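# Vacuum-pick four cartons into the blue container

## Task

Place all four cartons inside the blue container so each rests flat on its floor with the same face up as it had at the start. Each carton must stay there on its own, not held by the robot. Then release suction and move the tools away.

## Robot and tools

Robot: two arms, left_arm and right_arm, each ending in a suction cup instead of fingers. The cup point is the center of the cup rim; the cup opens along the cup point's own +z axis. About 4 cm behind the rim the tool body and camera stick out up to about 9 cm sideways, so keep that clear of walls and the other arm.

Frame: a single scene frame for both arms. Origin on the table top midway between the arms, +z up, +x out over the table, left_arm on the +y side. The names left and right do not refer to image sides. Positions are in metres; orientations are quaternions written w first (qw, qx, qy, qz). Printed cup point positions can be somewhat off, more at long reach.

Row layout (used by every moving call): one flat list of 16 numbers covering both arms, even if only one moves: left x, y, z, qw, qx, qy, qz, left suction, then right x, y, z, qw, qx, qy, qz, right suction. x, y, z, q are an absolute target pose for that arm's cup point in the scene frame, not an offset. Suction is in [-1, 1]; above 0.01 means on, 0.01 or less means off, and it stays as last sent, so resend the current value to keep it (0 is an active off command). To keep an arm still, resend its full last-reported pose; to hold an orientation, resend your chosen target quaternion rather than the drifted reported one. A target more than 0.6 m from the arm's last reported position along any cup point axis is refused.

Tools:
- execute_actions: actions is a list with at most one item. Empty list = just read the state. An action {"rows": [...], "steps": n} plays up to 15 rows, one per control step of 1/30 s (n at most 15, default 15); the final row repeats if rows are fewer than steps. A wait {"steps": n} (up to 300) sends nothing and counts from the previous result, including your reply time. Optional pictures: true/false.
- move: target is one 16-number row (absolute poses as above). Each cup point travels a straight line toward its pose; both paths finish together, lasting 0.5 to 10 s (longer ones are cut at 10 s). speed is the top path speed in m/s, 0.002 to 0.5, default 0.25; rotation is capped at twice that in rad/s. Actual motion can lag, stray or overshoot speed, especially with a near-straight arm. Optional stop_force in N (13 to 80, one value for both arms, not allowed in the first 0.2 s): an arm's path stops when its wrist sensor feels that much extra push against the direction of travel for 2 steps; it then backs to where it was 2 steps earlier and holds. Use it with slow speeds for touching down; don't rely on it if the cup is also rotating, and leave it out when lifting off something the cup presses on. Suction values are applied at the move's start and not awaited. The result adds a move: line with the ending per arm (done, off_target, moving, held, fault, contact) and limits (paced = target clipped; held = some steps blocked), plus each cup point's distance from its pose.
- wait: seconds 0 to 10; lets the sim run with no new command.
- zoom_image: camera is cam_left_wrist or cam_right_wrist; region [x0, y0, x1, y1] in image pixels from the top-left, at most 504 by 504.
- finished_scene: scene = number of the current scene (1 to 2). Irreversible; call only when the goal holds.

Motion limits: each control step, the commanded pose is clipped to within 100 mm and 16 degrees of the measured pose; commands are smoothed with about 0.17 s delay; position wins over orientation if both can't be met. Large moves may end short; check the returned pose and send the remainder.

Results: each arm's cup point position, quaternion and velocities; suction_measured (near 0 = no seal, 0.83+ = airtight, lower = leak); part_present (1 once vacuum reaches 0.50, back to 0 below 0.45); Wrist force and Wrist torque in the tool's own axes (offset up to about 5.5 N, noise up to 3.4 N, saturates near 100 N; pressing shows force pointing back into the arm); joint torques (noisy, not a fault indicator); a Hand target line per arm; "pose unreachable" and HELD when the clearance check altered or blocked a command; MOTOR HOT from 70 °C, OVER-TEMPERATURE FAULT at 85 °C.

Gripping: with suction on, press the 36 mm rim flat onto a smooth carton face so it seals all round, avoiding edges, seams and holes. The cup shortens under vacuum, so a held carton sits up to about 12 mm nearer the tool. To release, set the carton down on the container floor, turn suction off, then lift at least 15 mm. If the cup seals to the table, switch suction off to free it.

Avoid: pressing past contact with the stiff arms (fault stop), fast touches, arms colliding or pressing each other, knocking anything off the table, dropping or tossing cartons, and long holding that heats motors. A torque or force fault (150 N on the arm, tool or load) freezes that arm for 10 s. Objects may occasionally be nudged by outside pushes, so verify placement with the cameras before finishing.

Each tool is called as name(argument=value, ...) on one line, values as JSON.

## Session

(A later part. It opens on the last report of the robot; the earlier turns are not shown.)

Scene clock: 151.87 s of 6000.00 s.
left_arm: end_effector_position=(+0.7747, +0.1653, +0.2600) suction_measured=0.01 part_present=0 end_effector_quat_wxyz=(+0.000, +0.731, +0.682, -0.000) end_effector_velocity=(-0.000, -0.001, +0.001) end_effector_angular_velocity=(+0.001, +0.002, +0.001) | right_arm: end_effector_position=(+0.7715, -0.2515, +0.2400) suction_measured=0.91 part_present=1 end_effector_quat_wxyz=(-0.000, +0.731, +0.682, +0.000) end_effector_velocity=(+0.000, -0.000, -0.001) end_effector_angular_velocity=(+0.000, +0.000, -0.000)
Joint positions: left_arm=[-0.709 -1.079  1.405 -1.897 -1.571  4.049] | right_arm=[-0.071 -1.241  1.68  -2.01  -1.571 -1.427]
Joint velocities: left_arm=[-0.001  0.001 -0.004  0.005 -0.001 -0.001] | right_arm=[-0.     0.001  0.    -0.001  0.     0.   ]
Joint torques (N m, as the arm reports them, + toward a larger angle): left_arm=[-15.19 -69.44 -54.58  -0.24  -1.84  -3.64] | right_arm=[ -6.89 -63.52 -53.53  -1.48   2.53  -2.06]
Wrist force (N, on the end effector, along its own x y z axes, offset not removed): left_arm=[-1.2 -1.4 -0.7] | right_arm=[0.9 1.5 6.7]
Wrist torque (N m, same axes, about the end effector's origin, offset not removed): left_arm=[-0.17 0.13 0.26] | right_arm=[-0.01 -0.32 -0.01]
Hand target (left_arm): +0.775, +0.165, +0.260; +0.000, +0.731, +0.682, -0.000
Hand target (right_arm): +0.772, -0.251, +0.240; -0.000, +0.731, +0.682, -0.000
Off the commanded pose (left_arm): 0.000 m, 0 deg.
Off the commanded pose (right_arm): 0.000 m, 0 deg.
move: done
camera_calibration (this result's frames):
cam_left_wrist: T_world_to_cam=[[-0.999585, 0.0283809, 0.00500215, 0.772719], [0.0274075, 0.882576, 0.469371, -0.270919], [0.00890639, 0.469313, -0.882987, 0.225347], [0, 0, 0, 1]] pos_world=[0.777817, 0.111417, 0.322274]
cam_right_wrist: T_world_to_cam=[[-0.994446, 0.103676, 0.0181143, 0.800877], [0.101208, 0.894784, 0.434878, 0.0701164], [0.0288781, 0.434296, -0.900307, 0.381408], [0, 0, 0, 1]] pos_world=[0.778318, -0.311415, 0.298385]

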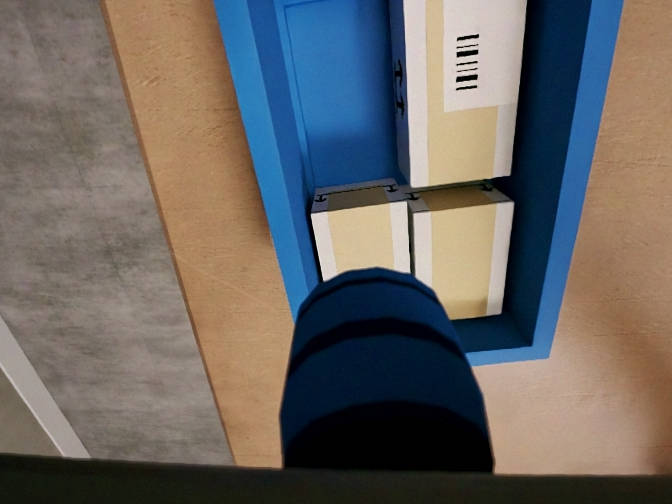

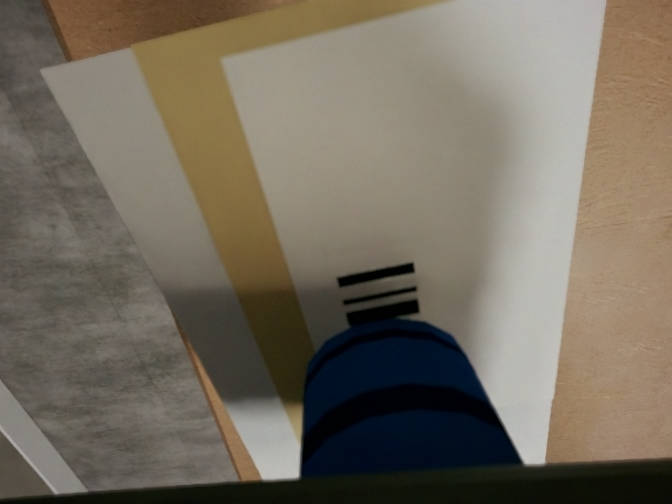

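move(target=[0.50,0.62,0.30,0,0.7314,0.682,0,0, 0.77,-0.15,0.25,0,0.035,0.9994,0,1], speed=0.3)

move(target=[0.50,0.62,0.30,0,0.7314,0.682,0,0, 0.7683,0.1275,0.22,0,-0.682,0.7314,0,1], speed=0.2)

move(target=[0.50,0.62,0.30,0,0.7314,0.682,0,0, 0.7683,0.1275,0.155,0,-0.682,0.7314,0,1], speed=0.04, stop_force=15)

Scene clock: 188.40 s of 6000.00 s.
left_arm: end_effector_position=(+0.5004, +0.6200, +0.2996) suction_measured=0.01 part_present=0 end_effector_quat_wxyz=(-0.000, +0.731, +0.682, +0.000) end_effector_velocity=(-0.001, +0.002, +0.000) end_effector_angular_velocity=(+0.001, -0.000, -0.001) | right_arm: end_effector_position=(+0.7698, -0.1500, +0.2500) suction_measured=0.91 part_present=1 end_effector_quat_wxyz=(-0.000, +0.035, +0.999, -0.000) end_effector_velocity=(-0.000, -0.000, -0.000) end_effector_angular_velocity=(+0.000, +0.001, +0.006)
Joint positions: left_arm=[-0.392 -1.787  2.148 -1.932 -1.571  4.365] | right_arm=[ 0.047 -1.199  1.602 -1.973 -1.571 -2.879]
Joint velocities: left_arm=[ 0.003 -0.003  0.002  0.002  0.001  0.003] | right_arm=[-0.     0.    -0.     0.001  0.    -0.007]
Joint torques (N m, as the arm reports them, + toward a larger angle): left_arm=[ 19.44 -44.31 -30.38  -0.61  -1.89   4.09] | right_arm=[ 10.12 -69.43 -53.9   -1.14   2.14  -1.97]
Wrist force (N, on the end effector, along its own x y z axes, offset not removed): left_arm=[-0.2 0.7 2.9] | right_arm=[-1.2 2.0 7.2]
Wrist torque (N m, same axes, about the end effector's origin, offset not removed): left_arm=[0.07 -0.09 0.04] | right_arm=[0.07 0.14 0.13]
Hand target (left_arm): +0.500, +0.620, +0.300; -0.000, +0.731, +0.682, +0.000
Hand target (right_arm): +0.770, -0.150, +0.250; -0.000, +0.035, +0.999, -0.000
Off the commanded pose (left_arm): 0.001 m, 0 deg.
Off the commanded pose (right_arm): 0.000 m, 0 deg.
After step 90, 30.27 s passed at rest.
move: done
camera_calibration (this result's frames):
cam_left_wrist: T_world_to_cam=[[-0.999584, 0.0283592, 0.00530251, 0.485364], [0.0275249, 0.88233, 0.469825, -0.683369], [0.00864527, 0.469775, -0.882744, 0.0491013], [0, 0, 0, 1]] pos_world=[0.503547, 0.566127, 0.361834]
cam_right_wrist: T_world_to_cam=[[-0.104603, -0.994347, 0.0182188, -0.0613017], [-0.894618, 0.102082, 0.435016, 0.622727], [-0.434416, 0.0292052, -0.900239, 0.642236], [0, 0, 0, 1]] pos_world=[0.829688, -0.143281, 0.308386]

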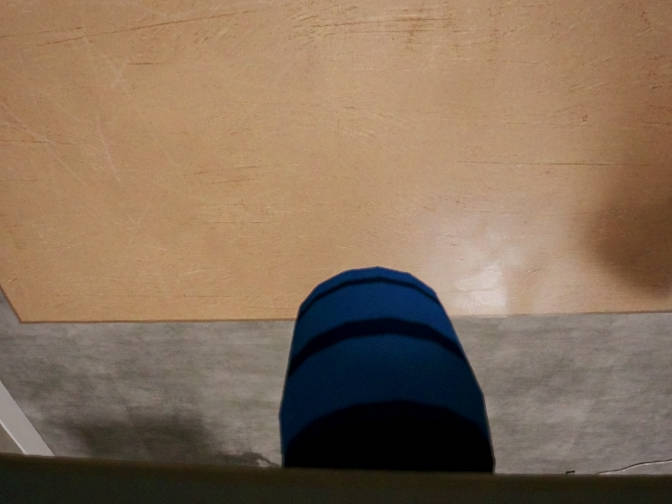

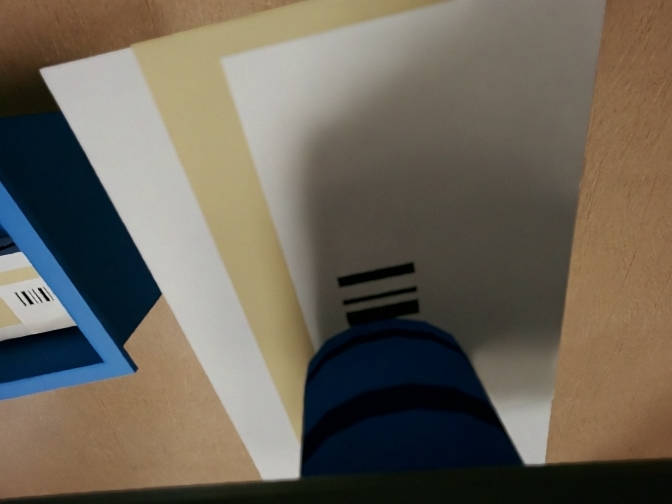

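Scene clock: 192.83 s of 6000.00 s.
left_arm: end_effector_position=(+0.5000, +0.6200, +0.3000) suction_measured=0.01 part_present=0 end_effector_quat_wxyz=(+0.000, +0.731, +0.682, +0.000) end_effector_velocity=(+0.000, -0.000, +0.000) end_effector_angular_velocity=(-0.001, -0.000, -0.000) | right_arm: end_effector_position=(+0.7677, +0.1272, +0.2201) suction_measured=0.91 part_present=1 end_effector_quat_wxyz=(-0.000, -0.681, +0.732, +0.000) end_effector_velocity=(+0.000, +0.002, +0.002) end_effector_angular_velocity=(+0.001, -0.001, +0.012)
Joint positions: left_arm=[-0.392 -1.788  2.149 -1.931 -1.571  4.365] | right_arm=[ 0.328 -0.968  1.303 -1.905 -1.571 -4.168]
Joint velocities: left_arm=[ 0.    -0.    -0.001  0.    -0.001  0.   ] | right_arm=[ 0.001  0.001 -0.004  0.002  0.    -0.011]
Joint torques (N m, as the arm reports them, + toward a larger angle): left_arm=[-17.34 -46.1  -29.47  -0.13  -1.85  -3.57] | right_arm=[ 12.52 -88.04 -55.22  -1.2    2.32  -1.97]
Wrist force (N, on the end effector, along its own x y z axes, offset not removed): left_arm=[-1.8 -0.7 -1.4] | right_arm=[2.8 1.4 7.7]
Wrist torque (N m, same axes, about the end effector's origin, offset not removed): left_arm=[0.10 0.20 0.18] | right_arm=[-0.07 -0.54 0.09]
Hand target (left_arm): +0.500, +0.620, +0.300; +0.000, +0.731, +0.682, +0.000
Hand target (right_arm): +0.768, +0.127, +0.220; +0.000, +0.682, -0.731, -0.000
Off the commanded pose (left_arm): 0.000 m, 0 deg.
Off the commanded pose (right_arm): 0.001 m, 0 deg.
move: done
camera_calibration (this result's frames):
cam_left_wrist: T_world_to_cam=[[-0.999584, 0.0283767, 0.0052038, 0.484955], [0.0274966, 0.882472, 0.469561, -0.683523], [0.00873238, 0.469508, -0.882885, 0.0496076], [0, 0, 0, 1]] pos_world=[0.503114, 0.566137, 0.36223]
cam_right_wrist: T_world_to_cam=[[0.994305, -0.105076, 0.0178, -0.741921], [-0.102323, -0.894555, 0.435088, 0.124137], [-0.029794, -0.434431, -0.900212, 0.354644], [0, 0, 0, 1]] pos_world=[0.760964, 0.187158, 0.278451]

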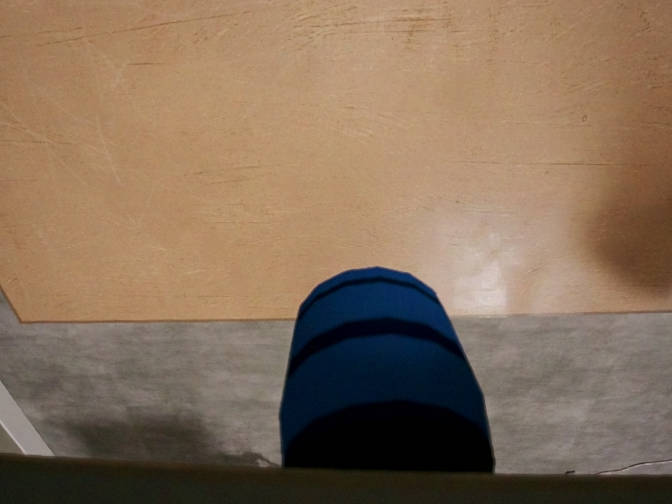

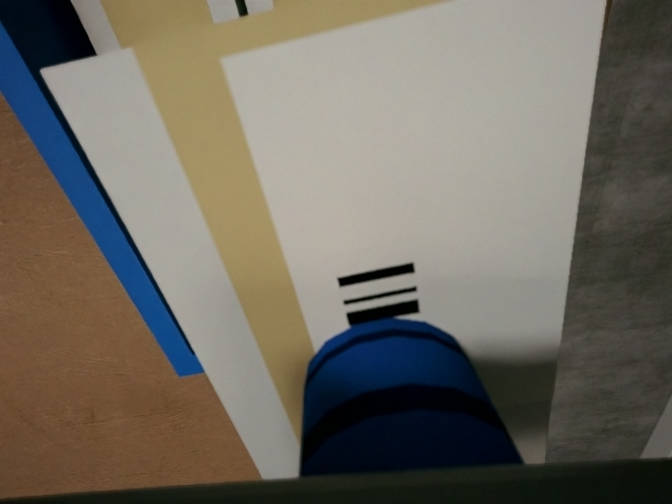

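Scene clock: 194.83 s of 6000.00 s.
left_arm: end_effector_position=(+0.5000, +0.6200, +0.3000) suction_measured=0.01 part_present=0 end_effector_quat_wxyz=(-0.000, +0.731, +0.682, -0.000) end_effector_velocity=(-0.000, +0.000, -0.000) end_effector_angular_velocity=(-0.000, +0.000, -0.001) | right_arm: end_effector_position=(+0.7684, +0.1275, +0.1553) suction_measured=0.91 part_present=1 end_effector_quat_wxyz=(-0.000, -0.682, +0.731, +0.000) end_effector_velocity=(-0.000, +0.001, -0.002) end_effector_angular_velocity=(+0.000, -0.000, +0.001)
Joint positions: left_arm=[-0.392 -1.788  2.149 -1.931 -1.571  4.365] | right_arm=[ 0.328 -0.926  1.355 -2.    -1.571 -4.169]
Joint velocities: left_arm=[ 0.     0.     0.    -0.    -0.     0.002] | right_arm=[ 0.001  0.001  0.002 -0.004 -0.    -0.   ]
Joint torques (N m, as the arm reports them, + toward a larger angle): left_arm=[-17.37 -46.22 -30.26  -0.22  -1.89  -3.36] | right_arm=[ -5.94 -90.25 -41.87  -7.71   2.48  -1.92]
Wrist force (N, on the end effector, along its own x y z axes, offset not removed): left_arm=[0.2 -1.3 1.8] | right_arm=[0.6 2.5 7.4]
Wrist torque (N m, same axes, about the end effector's origin, offset not removed): left_arm=[-0.10 -0.09 0.15] | right_arm=[0.20 -0.32 0.09]
Hand target (left_arm): +0.500, +0.620, +0.300; +0.000, +0.731, +0.682, +0.000
Hand target (right_arm): +0.768, +0.128, +0.155; +0.000, +0.682, -0.731, -0.000
Off the commanded pose (left_arm): 0.000 m, 0 deg.
Off the commanded pose (right_arm): 0.000 m, 0 deg.
move: done
camera_calibration (this result's frames):
cam_left_wrist: T_world_to_cam=[[-0.999584, 0.028377, 0.00520505, 0.484954], [0.0274974, 0.882472, 0.469561, -0.683523], [0.00873139, 0.469508, -0.882885, 0.0496082], [0, 0, 0, 1]] pos_world=[0.503114, 0.566137, 0.36223]
cam_right_wrist: T_world_to_cam=[[0.994446, -0.103683, 0.0181066, -0.741741], [-0.10121, -0.894781, 0.434883, 0.151871], [-0.0288883, -0.4343, -0.900305, 0.295781], [0, 0, 0, 1]] pos_world=[0.761537, 0.187443, 0.213677]

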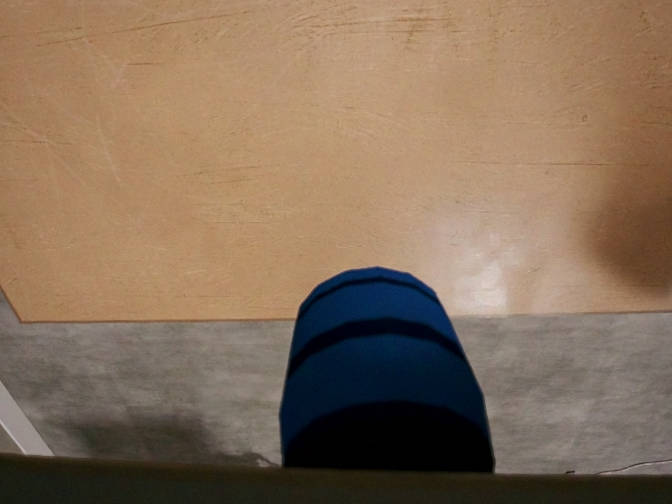

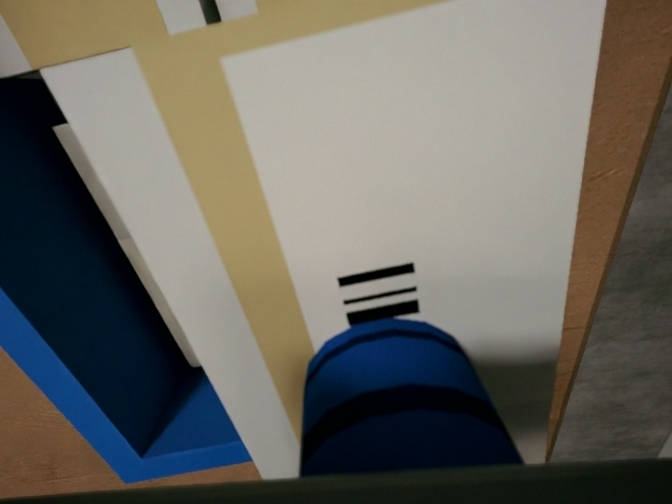

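execute_actions(actions=[])

move(target=[0.50,0.62,0.30,0,0.7314,0.682,0,0, 0.7714,0.1278,0.06,0,-0.682,0.7314,0,1], speed=0.01, stop_force=13)

Scene clock: 216.07 s of 6000.00 s.
left_arm: end_effector_position=(+0.5000, +0.6200, +0.3000) suction_measured=0.01 part_present=0 end_effector_quat_wxyz=(-0.000, +0.731, +0.682, -0.000) end_effector_velocity=(-0.000, -0.000, -0.000) end_effector_angular_velocity=(-0.000, +0.001, -0.000) | right_arm: end_effector_position=(+0.7684, +0.1275, +0.1550) suction_measured=0.91 part_present=1 end_effector_quat_wxyz=(-0.000, -0.682, +0.731, +0.000) end_effector_velocity=(-0.000, +0.000, -0.002) end_effector_angular_velocity=(-0.000, +0.001, +0.000)
Joint positions: left_arm=[-0.392 -1.788  2.149 -1.931 -1.571  4.365] | right_arm=[ 0.328 -0.926  1.355 -2.    -1.571 -4.169]
Joint velocities: left_arm=[ 0.  0.  0.  0. -0.  0.] | right_arm=[ 0.     0.002 -0.    -0.     0.    -0.   ]
Joint torques (N m, as the arm reports them, + toward a larger angle): left_arm=[-16.72 -47.1  -31.96  -0.27  -1.73  -3.24] | right_arm=[ -5.32 -89.43 -40.39  -8.09   2.5   -1.93]
Wrist force (N, on the end effector, along its own x y z axes, offset not removed): left_arm=[-3.4 -2.1 -3.1] | right_arm=[1.4 3.2 8.2]
Wrist torque (N m, same axes, about the end effector's origin, offset not removed): left_arm=[-0.29 0.55 0.29] | right_arm=[0.32 -0.36 0.03]
Hand target (left_arm): +0.500, +0.620, +0.300; +0.000, +0.731, +0.682, +0.000
Hand target (right_arm): +0.768, +0.128, +0.155; +0.000, +0.682, -0.731, -0.000
Off the commanded pose (left_arm): 0.000 m, 0 deg.
Off the commanded pose (right_arm): 0.000 m, 0 deg.
Steps of this call (steps 1 to 90: nothing new was sent; then 18.23 s passed at rest). Readings (end_effector_position | what the end effector reports):
1: left_arm (+0.5000, +0.6200, +0.3000) | right_arm (+0.7684, +0.1275, +0.1552) | left_arm suction_measured=0.01 part_present=0 | right_arm suction_measured=0.91 part_present=1
2: left_arm (+0.5000, +0.6200, +0.3000) | right_arm (+0.7684, +0.1275, +0.1552) | left_arm suction_measured=0.01 part_present=0 | right_arm suction_measured=0.91 part_present=1
4: left_arm (+0.5000, +0.6200, +0.3000) | right_arm (+0.7684, +0.1275, +0.1551) | left_arm suction_measured=0.01 part_present=0 | right_arm suction_measured=0.91 part_present=1
8: left_arm (+0.5000, +0.6200, +0.3000) | right_arm (+0.7684, +0.1275, +0.1550) | left_arm suction_measured=0.01 part_present=0 | right_arm suction_measured=0.91 part_present=1
90: the state above
camera_calibration (this result's frames):
cam_left_wrist: T_world_to_cam=[[-0.999584, 0.028377, 0.00520525, 0.484954], [0.0274975, 0.882472, 0.469561, -0.683523], [0.00873123, 0.469509, -0.882885, 0.0496081], [0, 0, 0, 1]] pos_world=[0.503114, 0.566137, 0.36223]
cam_right_wrist: T_world_to_cam=[[0.994446, -0.103676, 0.0181116, -0.741742], [-0.101206, -0.894784, 0.434878, 0.152008], [-0.0288804, -0.434296, -0.900307, 0.295495], [0, 0, 0, 1]] pos_world=[0.761541, 0.187446, 0.213365]

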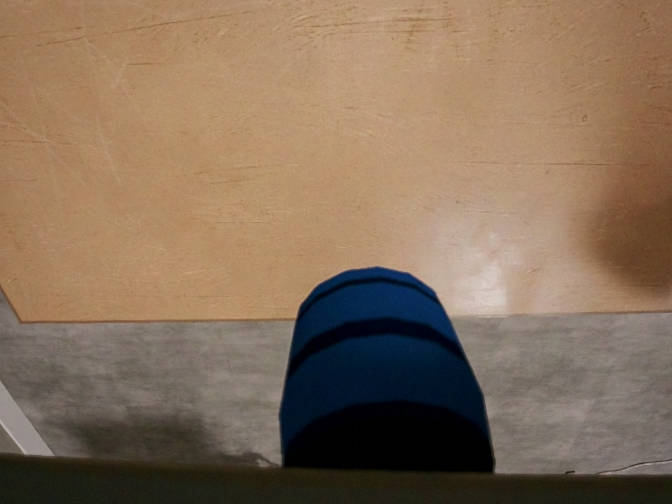

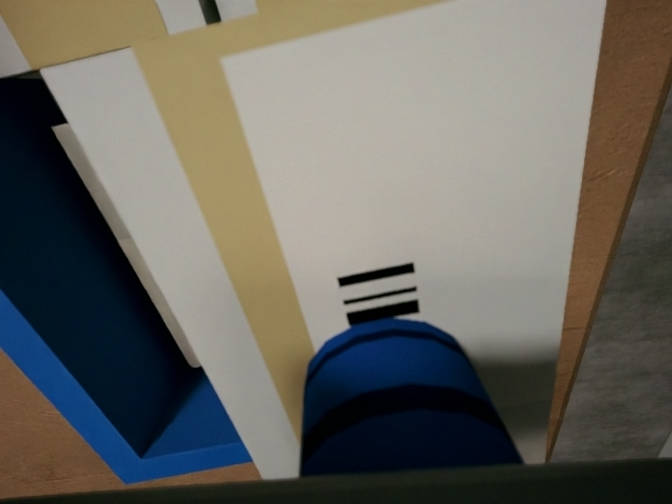

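Scene clock: 218.17 s of 6000.00 s.
left_arm: end_effector_position=(+0.5000, +0.6200, +0.3000) suction_measured=0.01 part_present=0 end_effector_quat_wxyz=(-0.000, +0.731, +0.682, -0.000) end_effector_velocity=(-0.000, +0.000, -0.000) end_effector_angular_velocity=(+0.001, -0.000, -0.001) | right_arm: end_effector_position=(+0.7690, +0.1276, +0.1379) suction_measured=0.91 part_present=1 end_effector_quat_wxyz=(+0.000, -0.682, +0.731, -0.000) end_effector_velocity=(-0.001, -0.000, +0.002) end_effector_angular_velocity=(-0.002, +0.003, +0.001)
Joint positions: left_arm=[-0.392 -1.788  2.149 -1.931 -1.571  4.365] | right_arm=[ 0.328 -0.913  1.366 -2.024 -1.571 -4.169]
Joint velocities: left_arm=[-0.    -0.     0.     0.     0.001  0.001] | right_arm=[ 0.    -0.002 -0.002  0.008 -0.    -0.   ]
Joint torques (N m, as the arm reports them, + toward a larger angle): left_arm=[-17.46 -46.73 -32.22  -0.17  -1.98  -3.21] | right_arm=[  4.9  -89.84 -32.2    3.6    1.96  -1.94]
Wrist force (N, on the end effector, along its own x y z axes, offset not removed): left_arm=[-1.9 3.1 -0.6] | right_arm=[2.0 -7.6 -19.6]
Wrist torque (N m, same axes, about the end effector's origin, offset not removed): left_arm=[0.37 -0.05 0.05] | right_arm=[-0.05 -0.53 0.04]
Hand target (left_arm): +0.500, +0.620, +0.300; +0.000, +0.731, +0.682, +0.000
Hand target (right_arm): +0.769, +0.128, +0.138; -0.000, +0.682, -0.731, +0.000
Off the commanded pose (left_arm): 0.000 m, 0 deg.
Off the commanded pose (right_arm): 0.078 m, 0 deg.
move: contact (right_arm)
camera_calibration (this result's frames):
cam_left_wrist: T_world_to_cam=[[-0.999584, 0.028377, 0.00520524, 0.484954], [0.0274975, 0.882472, 0.469561, -0.683523], [0.00873123, 0.469509, -0.882885, 0.0496081], [0, 0, 0, 1]] pos_world=[0.503114, 0.566137, 0.36223]
cam_right_wrist: T_world_to_cam=[[0.994435, -0.103732, 0.0183766, -0.74213], [-0.101377, -0.894841, 0.434721, 0.159715], [-0.0286504, -0.434165, -0.900378, 0.279965], [0, 0, 0, 1]] pos_world=[0.762213, 0.187487, 0.19628]

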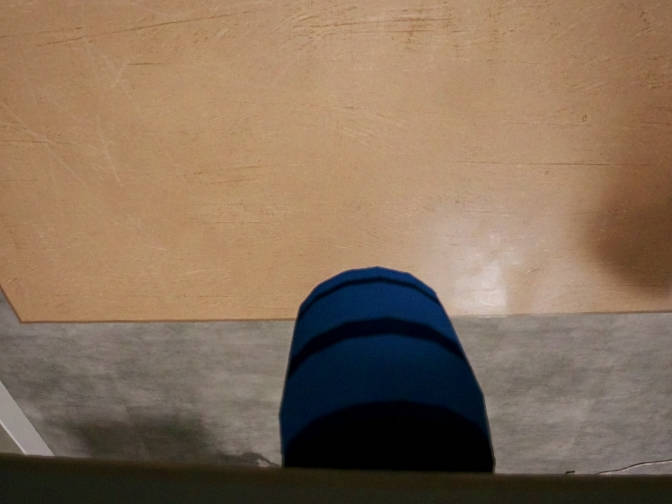

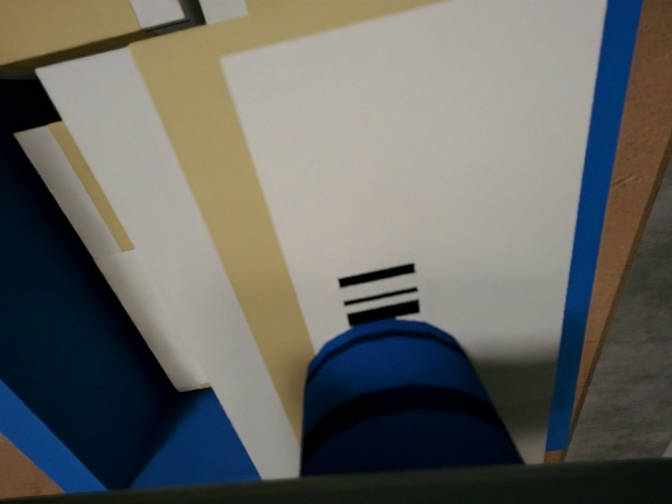

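move(target=[0.50,0.62,0.30,0,0.7314,0.682,0,0, 0.777,0.1275,0.143,0,-0.682,0.7314,0,1], speed=0.02)

move(target=[0.50,0.62,0.30,0,0.7314,0.682,0,0, 0.777,0.1275,0.06,0,-0.682,0.7314,0,1], speed=0.01, stop_force=13)

Scene clock: 229.20 s of 6000.00 s.
left_arm: end_effector_position=(+0.5000, +0.6200, +0.3000) suction_measured=0.01 part_present=0 end_effector_quat_wxyz=(-0.000, +0.731, +0.682, -0.000) end_effector_velocity=(-0.000, +0.000, -0.001) end_effector_angular_velocity=(+0.000, +0.001, +0.000) | right_arm: end_effector_position=(+0.7768, +0.1275, +0.1429) suction_measured=0.91 part_present=1 end_effector_quat_wxyz=(+0.000, -0.682, +0.731, -0.000) end_effector_velocity=(+0.002, +0.000, -0.001) end_effector_angular_velocity=(-0.001, +0.001, +0.000)
Joint positions: left_arm=[-0.392 -1.788  2.149 -1.931 -1.571  4.365] | right_arm=[ 0.325 -0.907  1.346 -2.01  -1.571 -4.173]
Joint velocities: left_arm=[-0.     0.     0.001 -0.    -0.    -0.   ] | right_arm=[-0.001  0.004 -0.005  0.003 -0.    -0.001]
Joint torques (N m, as the arm reports them, + toward a larger angle): left_arm=[-17.24 -44.96 -33.86  -0.1   -1.83  -3.41] | right_arm=[ -7.32 -88.94 -54.    -1.19   2.    -2.03]
Wrist force (N, on the end effector, along its own x y z axes, offset not removed): left_arm=[-3.2 -2.0 4.1] | right_arm=[-0.6 4.1 9.3]
Wrist torque (N m, same axes, about the end effector's origin, offset not removed): left_arm=[-0.41 0.26 0.27] | right_arm=[0.45 0.00 0.11]
Hand target (left_arm): +0.500, +0.620, +0.300; +0.000, +0.731, +0.682, +0.000
Hand target (right_arm): +0.777, +0.128, +0.143; -0.000, +0.682, -0.731, +0.000
Off the commanded pose (left_arm): 0.000 m, 0 deg.
Off the commanded pose (right_arm): 0.000 m, 0 deg.
After step 90, 7.27 s passed at rest.
move: done
camera_calibration (this result's frames):
cam_left_wrist: T_world_to_cam=[[-0.999584, 0.0283769, 0.00520526, 0.484954], [0.0274975, 0.882472, 0.469561, -0.683523], [0.00873121, 0.469509, -0.882885, 0.0496082], [0, 0, 0, 1]] pos_world=[0.503114, 0.566137, 0.36223]
cam_right_wrist: T_world_to_cam=[[0.994446, -0.103676, 0.0181396, -0.749878], [-0.101219, -0.894793, 0.434856, 0.158121], [-0.028853, -0.434277, -0.900317, 0.284805], [0, 0, 0, 1]] pos_world=[0.769935, 0.187425, 0.201257]

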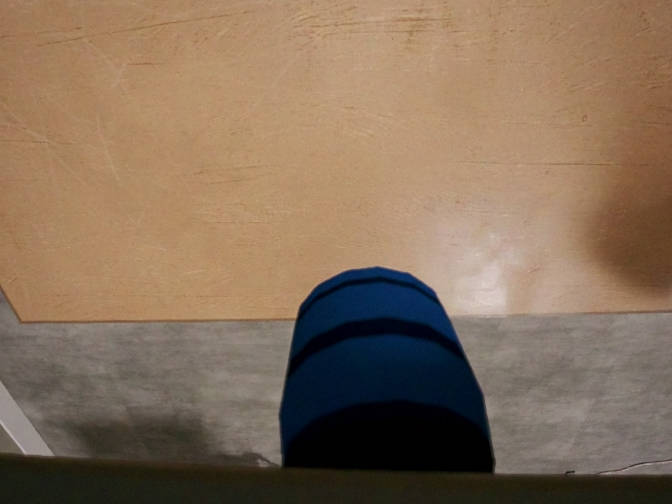

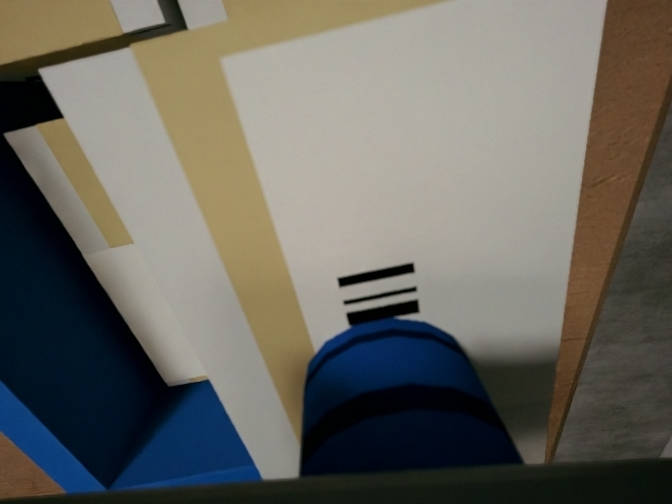

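Scene clock: 235.23 s of 6000.00 s.
left_arm: end_effector_position=(+0.5000, +0.6200, +0.3000) suction_measured=0.01 part_present=0 end_effector_quat_wxyz=(-0.000, +0.731, +0.682, -0.000) end_effector_velocity=(+0.000, -0.000, +0.000) end_effector_angular_velocity=(-0.000, -0.000, -0.000) | right_arm: end_effector_position=(+0.7770, +0.1275, +0.0863) suction_measured=0.91 part_present=1 end_effector_quat_wxyz=(+0.000, -0.682, +0.731, -0.000) end_effector_velocity=(-0.000, -0.001, +0.003) end_effector_angular_velocity=(-0.001, +0.002, -0.000)
Joint positions: left_arm=[-0.392 -1.788  2.149 -1.931 -1.571  4.365] | right_arm=[ 0.324 -0.864  1.381 -2.088 -1.571 -4.173]
Joint velocities: left_arm=[ 0.  0. -0. -0. -0.  0.] | right_arm=[-0.    -0.002 -0.002  0.007 -0.    -0.   ]
Joint torques (N m, as the arm reports them, + toward a larger angle): left_arm=[-16.38 -46.45 -34.72  -0.22  -1.77  -3.43] | right_arm=[  -6.86 -100.83  -43.11   -0.31    0.75   -2.02]
Wrist force (N, on the end effector, along its own x y z axes, offset not removed): left_arm=[-2.3 2.9 4.2] | right_arm=[3.7 8.7 -12.5]
Wrist torque (N m, same axes, about the end effector's origin, offset not removed): left_arm=[0.71 0.31 0.17] | right_arm=[0.47 -0.63 0.06]
Hand target (left_arm): +0.500, +0.620, +0.300; +0.000, +0.731, +0.682, +0.000
Hand target (right_arm): +0.777, +0.128, +0.087; -0.000, +0.682, -0.731, +0.000
Off the commanded pose (left_arm): 0.000 m, 0 deg.
Off the commanded pose (right_arm): 0.026 m, 0 deg.
move: contact (right_arm)
camera_calibration (this result's frames):
cam_left_wrist: T_world_to_cam=[[-0.999584, 0.0283769, 0.00520533, 0.484954], [0.0274975, 0.882472, 0.469561, -0.683523], [0.00873111, 0.469508, -0.882885, 0.0496082], [0, 0, 0, 1]] pos_world=[0.503114, 0.566137, 0.36223]
cam_right_wrist: T_world_to_cam=[[0.994445, -0.103675, 0.0181972, -0.749075], [-0.101244, -0.894807, 0.434822, 0.182777], [-0.028797, -0.434249, -0.900332, 0.233865], [0, 0, 0, 1]] pos_world=[0.770153, 0.187446, 0.144712]

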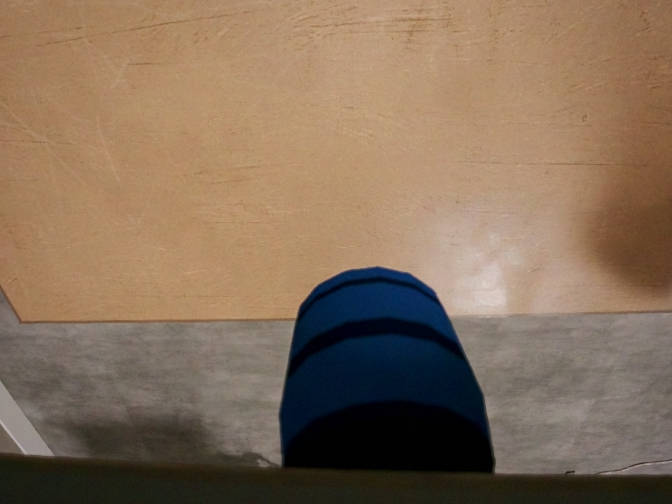

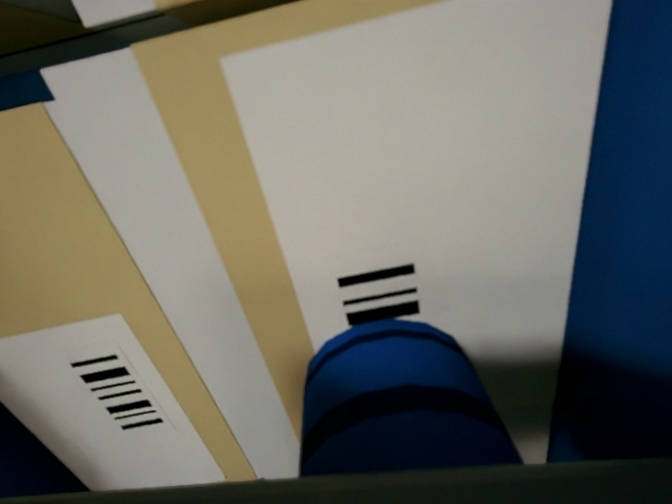

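move(target=[0.50,0.62,0.30,0,0.7314,0.682,0,0, 0.773,0.127,0.091,0,-0.682,0.7314,0,1], speed=0.01)

move(target=[0.50,0.62,0.30,0,0.7314,0.682,0,0, 0.773,0.127,0.06,0,-0.682,0.7314,0,1], speed=0.006, stop_force=13)

Scene clock: 246.03 s of 6000.00 s.
left_arm: end_effector_position=(+0.5000, +0.6200, +0.3000) suction_measured=0.01 part_present=0 end_effector_quat_wxyz=(-0.000, +0.731, +0.682, -0.000) end_effector_velocity=(+0.000, +0.000, +0.000) end_effector_angular_velocity=(+0.001, -0.001, -0.002) | right_arm: end_effector_position=(+0.7732, +0.1270, +0.0908) suction_measured=0.91 part_present=1 end_effector_quat_wxyz=(+0.000, -0.682, +0.731, +0.000) end_effector_velocity=(-0.002, -0.000, -0.000) end_effector_angular_velocity=(-0.001, +0.002, +0.000)
Joint positions: left_arm=[-0.392 -1.788  2.149 -1.931 -1.571  4.365] | right_arm=[ 0.326 -0.872  1.387 -2.086 -1.571 -4.172]
Joint velocities: left_arm=[ 0.    -0.    -0.    -0.     0.001  0.002] | right_arm=[ 0.001 -0.001  0.003  0.     0.     0.001]
Joint torques (N m, as the arm reports them, + toward a larger angle): left_arm=[-17.58 -44.36 -36.62  -0.32  -2.    -3.53] | right_arm=[   7.71 -125.07  -36.94   -1.06    0.61    2.47]
Wrist force (N, on the end effector, along its own x y z axes, offset not removed): left_arm=[-4.8 -3.1 -0.5] | right_arm=[1.6 1.0 7.2]
Wrist torque (N m, same axes, about the end effector's origin, offset not removed): left_arm=[-0.57 0.62 0.19] | right_arm=[-0.06 -0.37 0.10]
Hand target (left_arm): +0.500, +0.620, +0.300; +0.000, +0.731, +0.682, +0.000
Hand target (right_arm): +0.773, +0.127, +0.091; +0.000, +0.682, -0.731, -0.000
Off the commanded pose (left_arm): 0.000 m, 0 deg.
Off the commanded pose (right_arm): 0.000 m, 0 deg.
After step 90, 7.00 s passed at rest.
move: done
camera_calibration (this result's frames):
cam_left_wrist: T_world_to_cam=[[-0.999584, 0.0283769, 0.00520537, 0.484954], [0.0274975, 0.882472, 0.469561, -0.683523], [0.00873107, 0.469508, -0.882885, 0.0496082], [0, 0, 0, 1]] pos_world=[0.503114, 0.566137, 0.36223]
cam_right_wrist: T_world_to_cam=[[0.994446, -0.103678, 0.0181121, -0.745425], [-0.101208, -0.894787, 0.434872, 0.179943], [-0.0288803, -0.43429, -0.90031, 0.237643], [0, 0, 0, 1]] pos_world=[0.76636, 0.186932, 0.149201]

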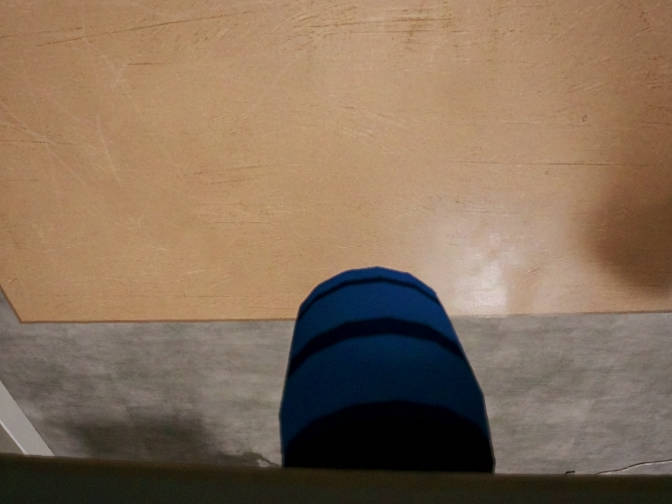

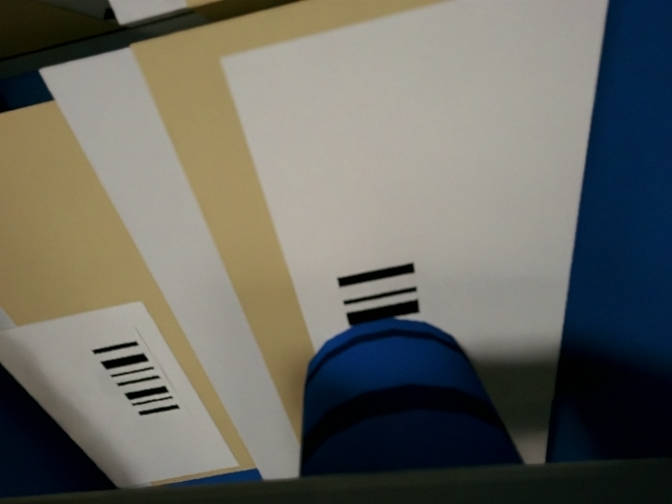

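Scene clock: 248.73 s of 6000.00 s.
left_arm: end_effector_position=(+0.5000, +0.6200, +0.3000) suction_measured=0.01 part_present=0 end_effector_quat_wxyz=(-0.000, +0.731, +0.682, -0.000) end_effector_velocity=(-0.000, -0.000, -0.000) end_effector_angular_velocity=(-0.001, +0.001, -0.000) | right_arm: end_effector_position=(+0.7732, +0.1270, +0.0770) suction_measured=0.91 part_present=1 end_effector_quat_wxyz=(+0.000, -0.682, +0.731, -0.000) end_effector_velocity=(-0.001, +0.000, +0.001) end_effector_angular_velocity=(-0.001, +0.002, +0.000)
Joint positions: left_arm=[-0.392 -1.788  2.149 -1.931 -1.571  4.365] | right_arm=[ 0.326 -0.861  1.395 -2.105 -1.571 -4.172]
Joint velocities: left_arm=[ 0.     0.     0.001 -0.    -0.001  0.   ] | right_arm=[ 0.001 -0.002 -0.     0.005  0.     0.   ]
Joint torques (N m, as the arm reports them, + toward a larger angle): left_arm=[-16.57 -45.44 -37.2   -0.25  -1.82  -3.38] | right_arm=[  9.58 -92.94 -37.08   0.    -0.04   1.05]
Wrist force (N, on the end effector, along its own x y z axes, offset not removed): left_arm=[0.0 -5.1 -1.4] | right_arm=[8.3 9.5 -21.5]
Wrist torque (N m, same axes, about the end effector's origin, offset not removed): left_arm=[-0.70 -0.04 -0.05] | right_arm=[0.37 -0.55 0.05]
Hand target (left_arm): +0.500, +0.620, +0.300; +0.000, +0.731, +0.682, +0.000
Hand target (right_arm): +0.773, +0.127, +0.077; -0.000, +0.682, -0.731, +0.000
Off the commanded pose (left_arm): 0.000 m, 0 deg.
Off the commanded pose (right_arm): 0.017 m, 0 deg.
move: contact (right_arm)
camera_calibration (this result's frames):
cam_left_wrist: T_world_to_cam=[[-0.999584, 0.028377, 0.00520516, 0.484954], [0.0274975, 0.882472, 0.469561, -0.683523], [0.00873133, 0.469508, -0.882885, 0.0496083], [0, 0, 0, 1]] pos_world=[0.503114, 0.566137, 0.36223]
cam_right_wrist: T_world_to_cam=[[0.994442, -0.103679, 0.0183277, -0.74518], [-0.101307, -0.894837, 0.434745, 0.186065], [-0.0286738, -0.434185, -0.900367, 0.225032], [0, 0, 0, 1]] pos_world=[0.766341, 0.186944, 0.135378]

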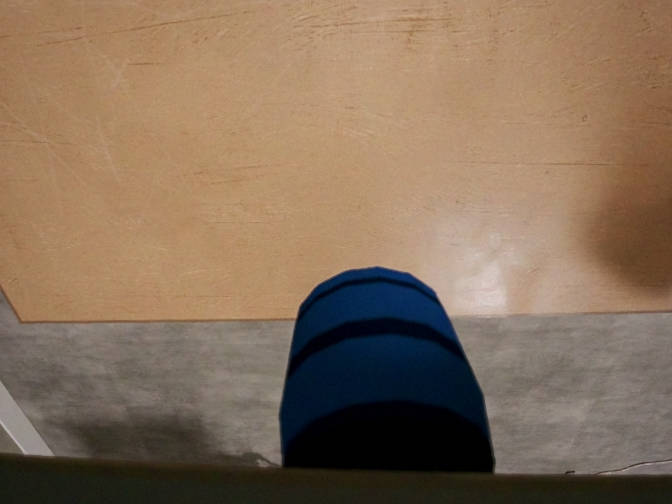

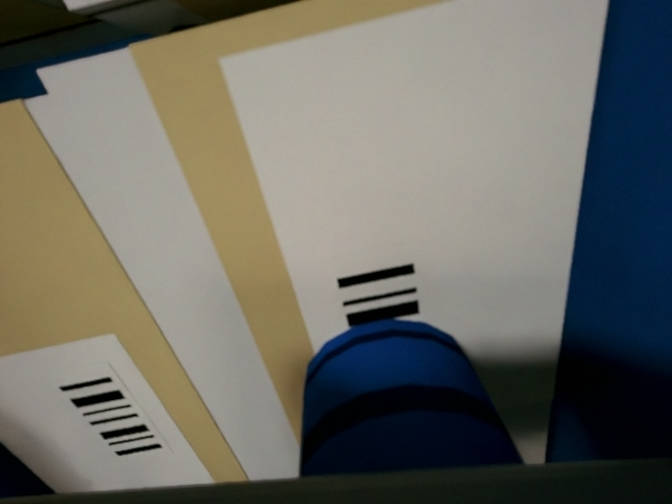

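move(target=[0.50,0.62,0.30,0,0.7314,0.682,0,0, 0.771,0.127,0.081,0,-0.682,0.7314,0,1], speed=0.01)

move(target=[0.50,0.62,0.30,0,0.7314,0.682,0,0, 0.771,0.127,0.06,0,-0.682,0.7314,0,1], speed=0.005, stop_force=13)

Scene clock: 260.83 s of 6000.00 s.
left_arm: end_effector_position=(+0.5000, +0.6200, +0.3000) suction_measured=0.01 part_present=0 end_effector_quat_wxyz=(-0.000, +0.731, +0.682, -0.000) end_effector_velocity=(+0.000, +0.000, -0.000) end_effector_angular_velocity=(+0.001, -0.000, +0.001) | right_arm: end_effector_position=(+0.7711, +0.1270, +0.0808) suction_measured=0.91 part_present=1 end_effector_quat_wxyz=(+0.000, -0.682, +0.731, +0.000) end_effector_velocity=(-0.002, +0.000, +0.001) end_effector_angular_velocity=(-0.001, +0.001, +0.001)
Joint positions: left_arm=[-0.392 -1.788  2.149 -1.931 -1.571  4.365] | right_arm=[ 0.327 -0.866  1.397 -2.101 -1.571 -4.171]
Joint velocities: left_arm=[ 0.    -0.     0.    -0.     0.001 -0.001] | right_arm=[ 0.001 -0.002  0.001  0.002 -0.     0.001]
Joint torques (N m, as the arm reports them, + toward a larger angle): left_arm=[-16.41 -45.24 -38.25  -0.31  -1.94  -3.41] | right_arm=[   9.73 -118.15  -36.71   -0.97    0.01    1.78]
Wrist force (N, on the end effector, along its own x y z axes, offset not removed): left_arm=[-1.9 -2.1 -0.6] | right_arm=[1.8 1.3 7.7]
Wrist torque (N m, same axes, about the end effector's origin, offset not removed): left_arm=[-0.35 0.16 -0.03] | right_arm=[0.19 -0.45 0.00]
Hand target (left_arm): +0.500, +0.620, +0.300; +0.000, +0.731, +0.682, +0.000
Hand target (right_arm): +0.771, +0.127, +0.081; +0.000, +0.682, -0.731, +0.000
Off the commanded pose (left_arm): 0.000 m, 0 deg.
Off the commanded pose (right_arm): 0.000 m, 0 deg.
After step 90, 8.40 s passed at rest.
move: done
camera_calibration (this result's frames):
cam_left_wrist: T_world_to_cam=[[-0.999584, 0.0283769, 0.00520511, 0.484954], [0.0274974, 0.882472, 0.469561, -0.683523], [0.00873131, 0.469508, -0.882885, 0.0496082], [0, 0, 0, 1]] pos_world=[0.503114, 0.566137, 0.36223]
cam_right_wrist: T_world_to_cam=[[0.994446, -0.103679, 0.0181155, -0.743194], [-0.101211, -0.894787, 0.43487, 0.184075], [-0.0288776, -0.434288, -0.900311, 0.228554], [0, 0, 0, 1]] pos_world=[0.764296, 0.186912, 0.139184]

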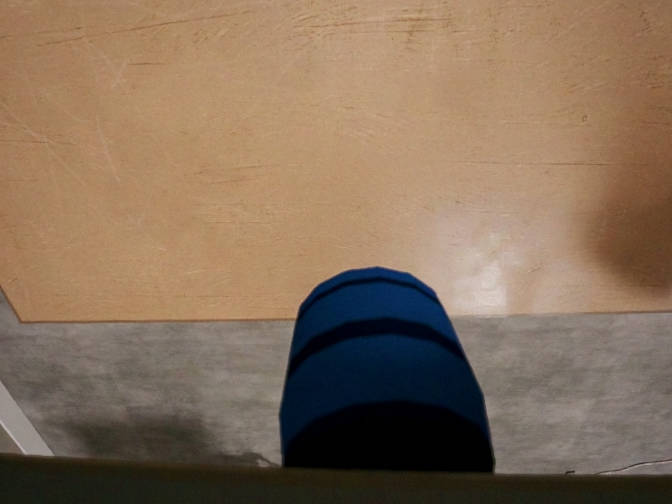

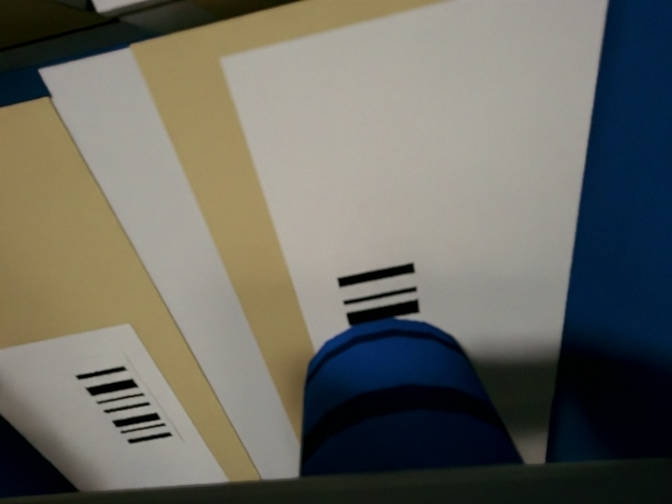

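Scene clock: 261.93 s of 6000.00 s.
left_arm: end_effector_position=(+0.5000, +0.6200, +0.3000) suction_measured=0.01 part_present=0 end_effector_quat_wxyz=(-0.000, +0.731, +0.682, -0.000) end_effector_velocity=(+0.000, -0.000, +0.000) end_effector_angular_velocity=(-0.001, -0.000, +0.001) | right_arm: end_effector_position=(+0.7711, +0.1270, +0.0772) suction_measured=0.91 part_present=1 end_effector_quat_wxyz=(+0.000, -0.682, +0.731, -0.000) end_effector_velocity=(-0.001, -0.001, +0.001) end_effector_angular_velocity=(-0.001, +0.003, -0.001)
Joint positions: left_arm=[-0.392 -1.788  2.149 -1.931 -1.571  4.365] | right_arm=[ 0.327 -0.863  1.399 -2.107 -1.571 -4.171]
Joint velocities: left_arm=[-0.    -0.    -0.001  0.    -0.    -0.001] | right_arm=[-0.001 -0.001 -0.     0.004  0.     0.   ]
Joint torques (N m, as the arm reports them, + toward a larger angle): left_arm=[-17.18 -44.93 -38.45  -0.19  -1.97  -3.3 ] | right_arm=[  5.87 -99.39 -38.89  -0.9    0.02   0.41]
Wrist force (N, on the end effector, along its own x y z axes, offset not removed): left_arm=[0.6 4.0 -1.6] | right_arm=[6.8 7.3 -11.3]
Wrist torque (N m, same axes, about the end effector's origin, offset not removed): left_arm=[0.84 -0.08 0.07] | right_arm=[0.33 -0.50 0.09]
Hand target (left_arm): +0.500, +0.620, +0.300; +0.000, +0.731, +0.682, +0.000
Hand target (right_arm): +0.771, +0.127, +0.077; -0.000, +0.682, -0.731, +0.000
Off the commanded pose (left_arm): 0.000 m, 0 deg.
Off the commanded pose (right_arm): 0.017 m, 0 deg.
move: contact (right_arm)
camera_calibration (this result's frames):
cam_left_wrist: T_world_to_cam=[[-0.999584, 0.0283767, 0.00520532, 0.484954], [0.0274973, 0.882472, 0.469561, -0.683523], [0.00873105, 0.469508, -0.882885, 0.0496083], [0, 0, 0, 1]] pos_world=[0.503114, 0.566137, 0.36223]
cam_right_wrist: T_world_to_cam=[[0.994443, -0.103681, 0.0182818, -0.743161], [-0.101288, -0.894826, 0.434772, 0.18576], [-0.0287185, -0.434207, -0.900355, 0.225161], [0, 0, 0, 1]] pos_world=[0.764313, 0.186938, 0.135548]

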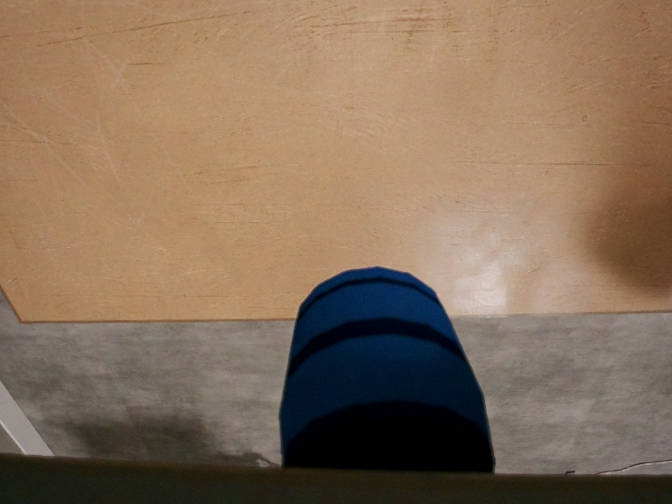

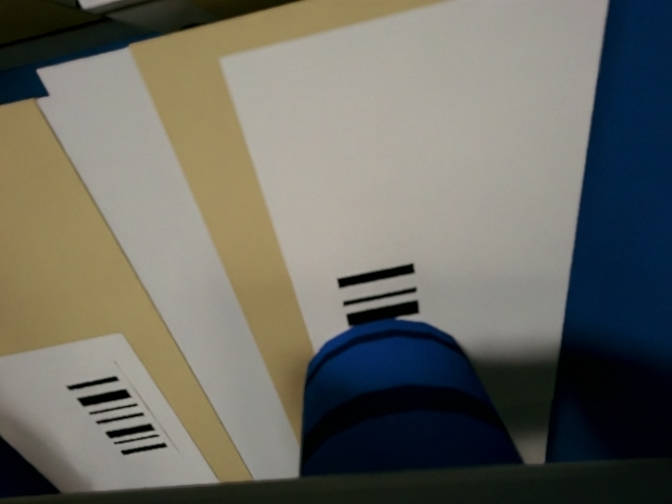

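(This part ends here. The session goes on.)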